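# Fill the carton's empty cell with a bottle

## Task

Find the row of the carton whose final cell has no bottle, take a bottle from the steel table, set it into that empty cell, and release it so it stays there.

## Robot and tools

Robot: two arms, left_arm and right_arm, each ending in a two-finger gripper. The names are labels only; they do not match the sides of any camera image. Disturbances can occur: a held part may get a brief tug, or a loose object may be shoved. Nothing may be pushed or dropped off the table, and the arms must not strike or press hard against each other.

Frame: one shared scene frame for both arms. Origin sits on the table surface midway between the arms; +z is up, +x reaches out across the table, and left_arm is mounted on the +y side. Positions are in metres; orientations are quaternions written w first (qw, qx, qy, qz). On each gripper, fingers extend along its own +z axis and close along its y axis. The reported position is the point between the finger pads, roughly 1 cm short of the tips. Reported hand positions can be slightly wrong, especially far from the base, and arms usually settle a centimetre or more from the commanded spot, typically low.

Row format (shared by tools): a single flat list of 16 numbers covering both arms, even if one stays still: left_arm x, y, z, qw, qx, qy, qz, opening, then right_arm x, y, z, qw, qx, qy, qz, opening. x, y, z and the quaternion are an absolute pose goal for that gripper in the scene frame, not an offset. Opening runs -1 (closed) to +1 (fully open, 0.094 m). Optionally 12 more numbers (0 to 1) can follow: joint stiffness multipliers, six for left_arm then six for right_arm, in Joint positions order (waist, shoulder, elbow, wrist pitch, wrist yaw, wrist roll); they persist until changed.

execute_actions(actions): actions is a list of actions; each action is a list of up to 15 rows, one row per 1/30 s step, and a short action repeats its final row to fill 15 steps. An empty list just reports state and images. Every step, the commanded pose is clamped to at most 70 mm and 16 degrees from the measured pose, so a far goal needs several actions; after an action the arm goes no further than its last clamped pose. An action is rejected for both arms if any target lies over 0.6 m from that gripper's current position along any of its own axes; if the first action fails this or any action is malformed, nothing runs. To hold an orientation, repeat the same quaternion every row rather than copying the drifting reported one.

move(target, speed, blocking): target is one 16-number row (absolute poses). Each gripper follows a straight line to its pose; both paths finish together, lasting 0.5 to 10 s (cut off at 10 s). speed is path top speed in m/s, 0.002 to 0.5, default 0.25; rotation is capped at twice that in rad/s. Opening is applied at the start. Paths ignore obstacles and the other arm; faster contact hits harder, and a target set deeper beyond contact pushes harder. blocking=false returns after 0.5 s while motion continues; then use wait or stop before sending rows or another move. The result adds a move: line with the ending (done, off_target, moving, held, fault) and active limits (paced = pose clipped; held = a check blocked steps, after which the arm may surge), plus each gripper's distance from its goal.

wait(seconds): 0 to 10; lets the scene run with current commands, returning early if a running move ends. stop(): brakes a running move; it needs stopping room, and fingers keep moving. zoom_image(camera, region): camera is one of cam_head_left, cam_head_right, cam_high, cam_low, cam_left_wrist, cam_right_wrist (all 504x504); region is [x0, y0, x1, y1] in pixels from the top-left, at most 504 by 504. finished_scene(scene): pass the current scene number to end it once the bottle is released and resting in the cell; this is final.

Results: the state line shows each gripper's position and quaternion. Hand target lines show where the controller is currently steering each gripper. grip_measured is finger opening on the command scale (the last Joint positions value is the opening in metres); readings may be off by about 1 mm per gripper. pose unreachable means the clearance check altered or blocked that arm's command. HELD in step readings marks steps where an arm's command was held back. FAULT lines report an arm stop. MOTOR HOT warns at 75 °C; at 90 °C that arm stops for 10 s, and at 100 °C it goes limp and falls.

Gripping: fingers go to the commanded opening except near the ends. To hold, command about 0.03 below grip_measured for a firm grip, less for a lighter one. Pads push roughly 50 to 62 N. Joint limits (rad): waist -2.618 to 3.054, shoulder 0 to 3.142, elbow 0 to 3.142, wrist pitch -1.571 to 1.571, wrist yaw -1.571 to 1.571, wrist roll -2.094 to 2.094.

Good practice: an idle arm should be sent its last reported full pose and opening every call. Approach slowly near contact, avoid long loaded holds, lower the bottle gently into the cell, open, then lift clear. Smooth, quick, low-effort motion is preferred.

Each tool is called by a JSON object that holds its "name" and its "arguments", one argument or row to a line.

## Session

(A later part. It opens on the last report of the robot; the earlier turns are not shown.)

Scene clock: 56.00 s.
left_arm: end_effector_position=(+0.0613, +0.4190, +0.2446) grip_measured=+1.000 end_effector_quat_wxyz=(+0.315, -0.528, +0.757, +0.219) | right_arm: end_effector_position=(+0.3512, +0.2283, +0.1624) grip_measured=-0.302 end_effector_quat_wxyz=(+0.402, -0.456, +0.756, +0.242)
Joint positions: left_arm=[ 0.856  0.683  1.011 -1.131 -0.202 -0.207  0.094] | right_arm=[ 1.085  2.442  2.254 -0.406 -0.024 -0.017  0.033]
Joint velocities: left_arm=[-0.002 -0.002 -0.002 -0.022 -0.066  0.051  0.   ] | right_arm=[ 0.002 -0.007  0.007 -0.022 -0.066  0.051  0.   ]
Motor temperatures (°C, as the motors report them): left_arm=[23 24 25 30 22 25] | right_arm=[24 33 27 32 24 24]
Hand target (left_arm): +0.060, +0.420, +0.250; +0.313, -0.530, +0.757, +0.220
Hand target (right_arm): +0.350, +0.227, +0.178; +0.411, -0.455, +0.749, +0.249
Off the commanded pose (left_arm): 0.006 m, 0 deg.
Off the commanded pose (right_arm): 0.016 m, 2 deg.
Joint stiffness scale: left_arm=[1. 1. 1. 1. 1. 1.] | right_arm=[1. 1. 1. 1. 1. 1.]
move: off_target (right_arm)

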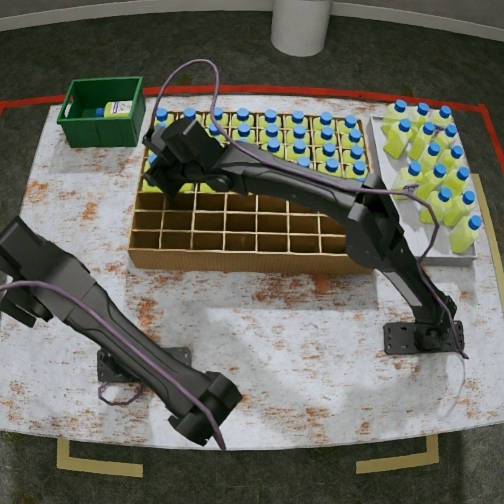

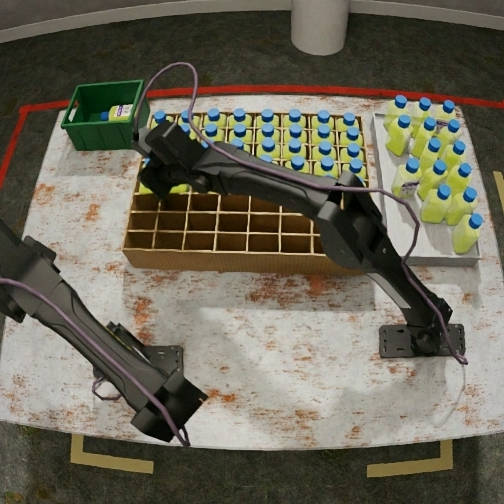

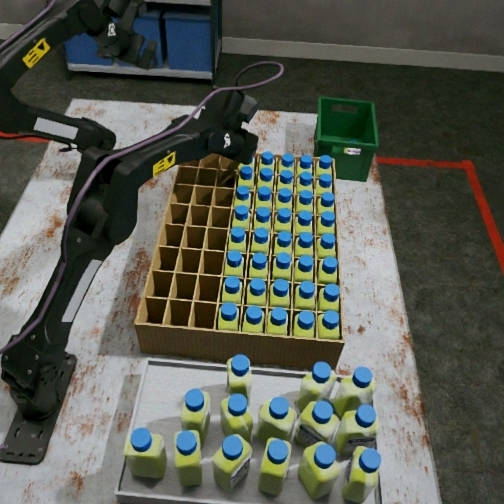

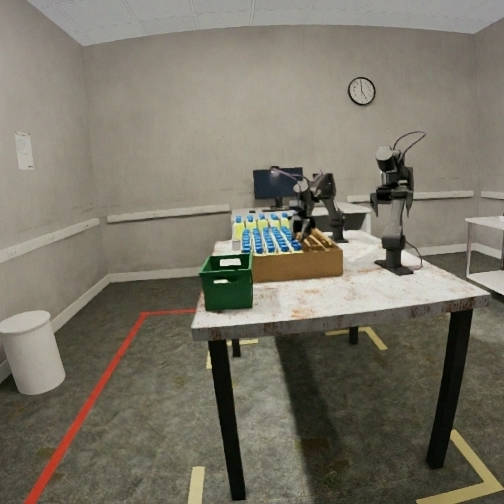

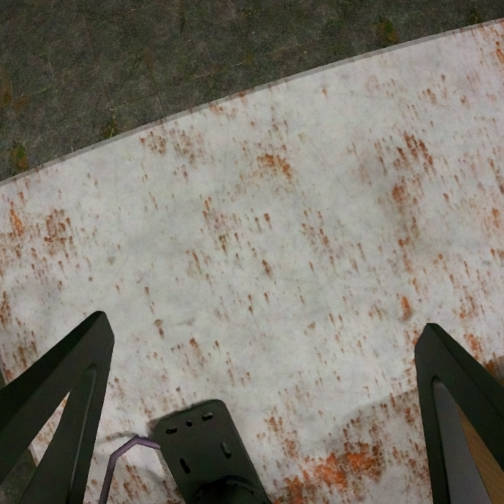

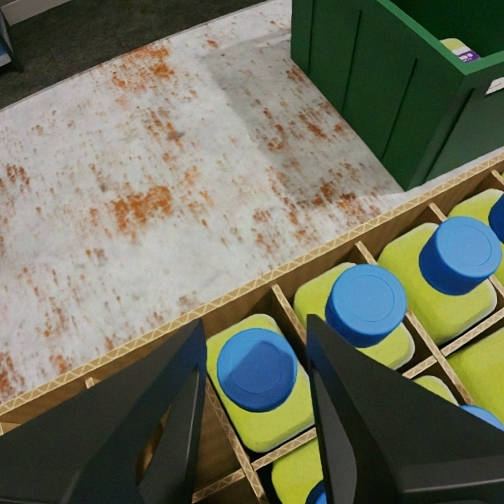

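{"name": "move", "arguments": {
  "target": [0.06, 0.42, 0.25, 0.3135, -0.53, 0.7568, 0.2195, 1.0, 0.325, 0.18, 0.23, 0.4112, -0.4548, 0.7495, 0.2495, -0.3],
  "speed": 0.15
}}

Scene clock: 57.67 s.
left_arm: end_effector_position=(+0.0614, +0.4191, +0.2447) grip_measured=+1.000 end_effector_quat_wxyz=(+0.316, -0.528, +0.757, +0.219) | right_arm: end_effector_position=(+0.3259, +0.1839, +0.2289) grip_measured=-0.302 end_effector_quat_wxyz=(+0.416, -0.452, +0.749, +0.250)
Joint positions: left_arm=[ 0.856  0.683  1.011 -1.13  -0.202 -0.207  0.094] | right_arm=[ 1.085  2.16   2.009 -0.407 -0.024 -0.017  0.033]
Joint velocities: left_arm=[-0.012 -0.007 -0.002  0.022 -0.007  0.007  0.   ] | right_arm=[ 0.002  0.012 -0.002 -0.037 -0.051  0.066 -0.001]
Motor temperatures (°C, as the motors report them): left_arm=[23 24 25 30 22 25] | right_arm=[24 33 27 32 24 24]
Hand target (left_arm): +0.060, +0.420, +0.250; +0.314, -0.530, +0.757, +0.220
Hand target (right_arm): +0.324, +0.180, +0.230; +0.411, -0.455, +0.749, +0.249
Off the commanded pose (left_arm): 0.006 m, 0 deg.
Off the commanded pose (right_arm): 0.004 m, 1 deg.
Joint stiffness scale: left_arm=[1. 1. 1. 1. 1. 1.] | right_arm=[1. 1. 1. 1. 1. 1.]
move: done

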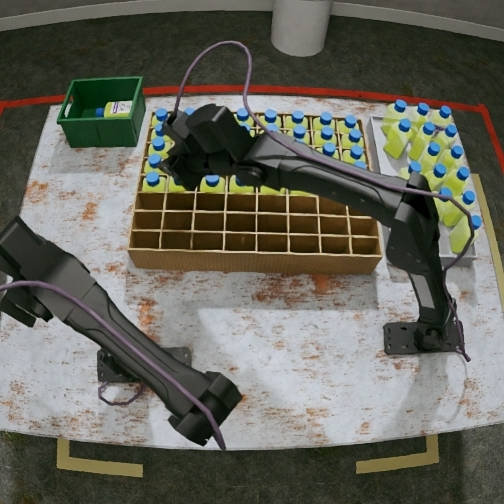

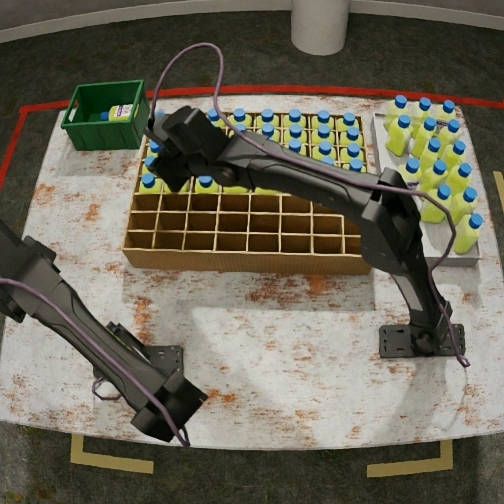

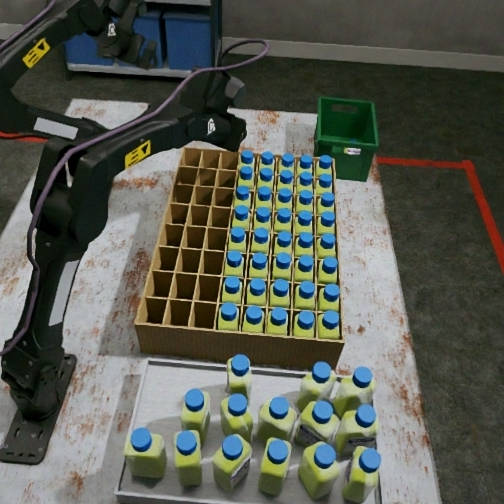

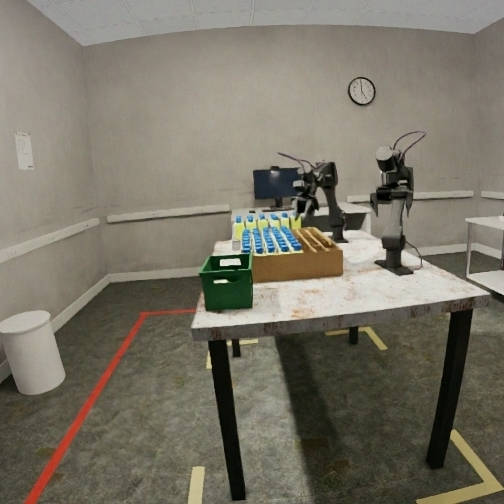

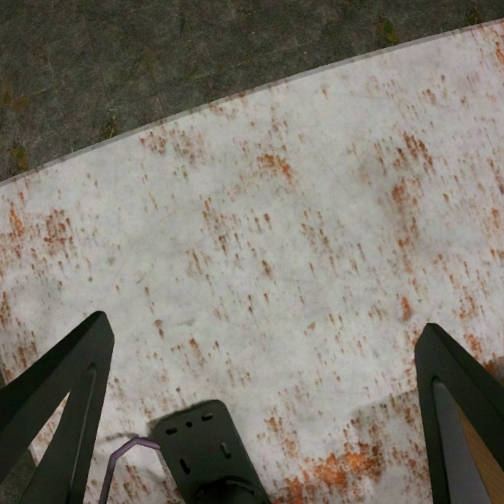

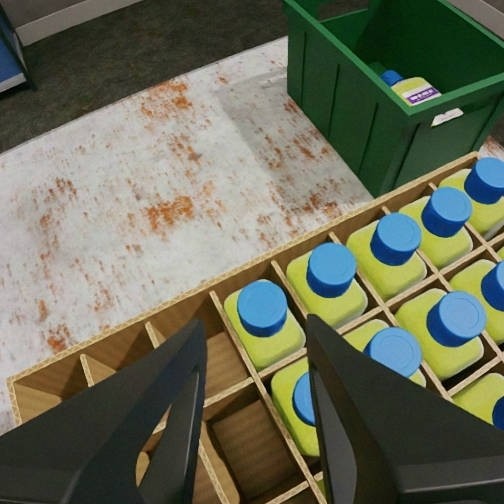

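The bottle is seated in the empty cell, level with its neighbours. The gripper is clear, so I'm ending scene 2.

{"name": "finished_scene", "arguments": {
  "scene": 2
}}

The scene is finished: the task was done.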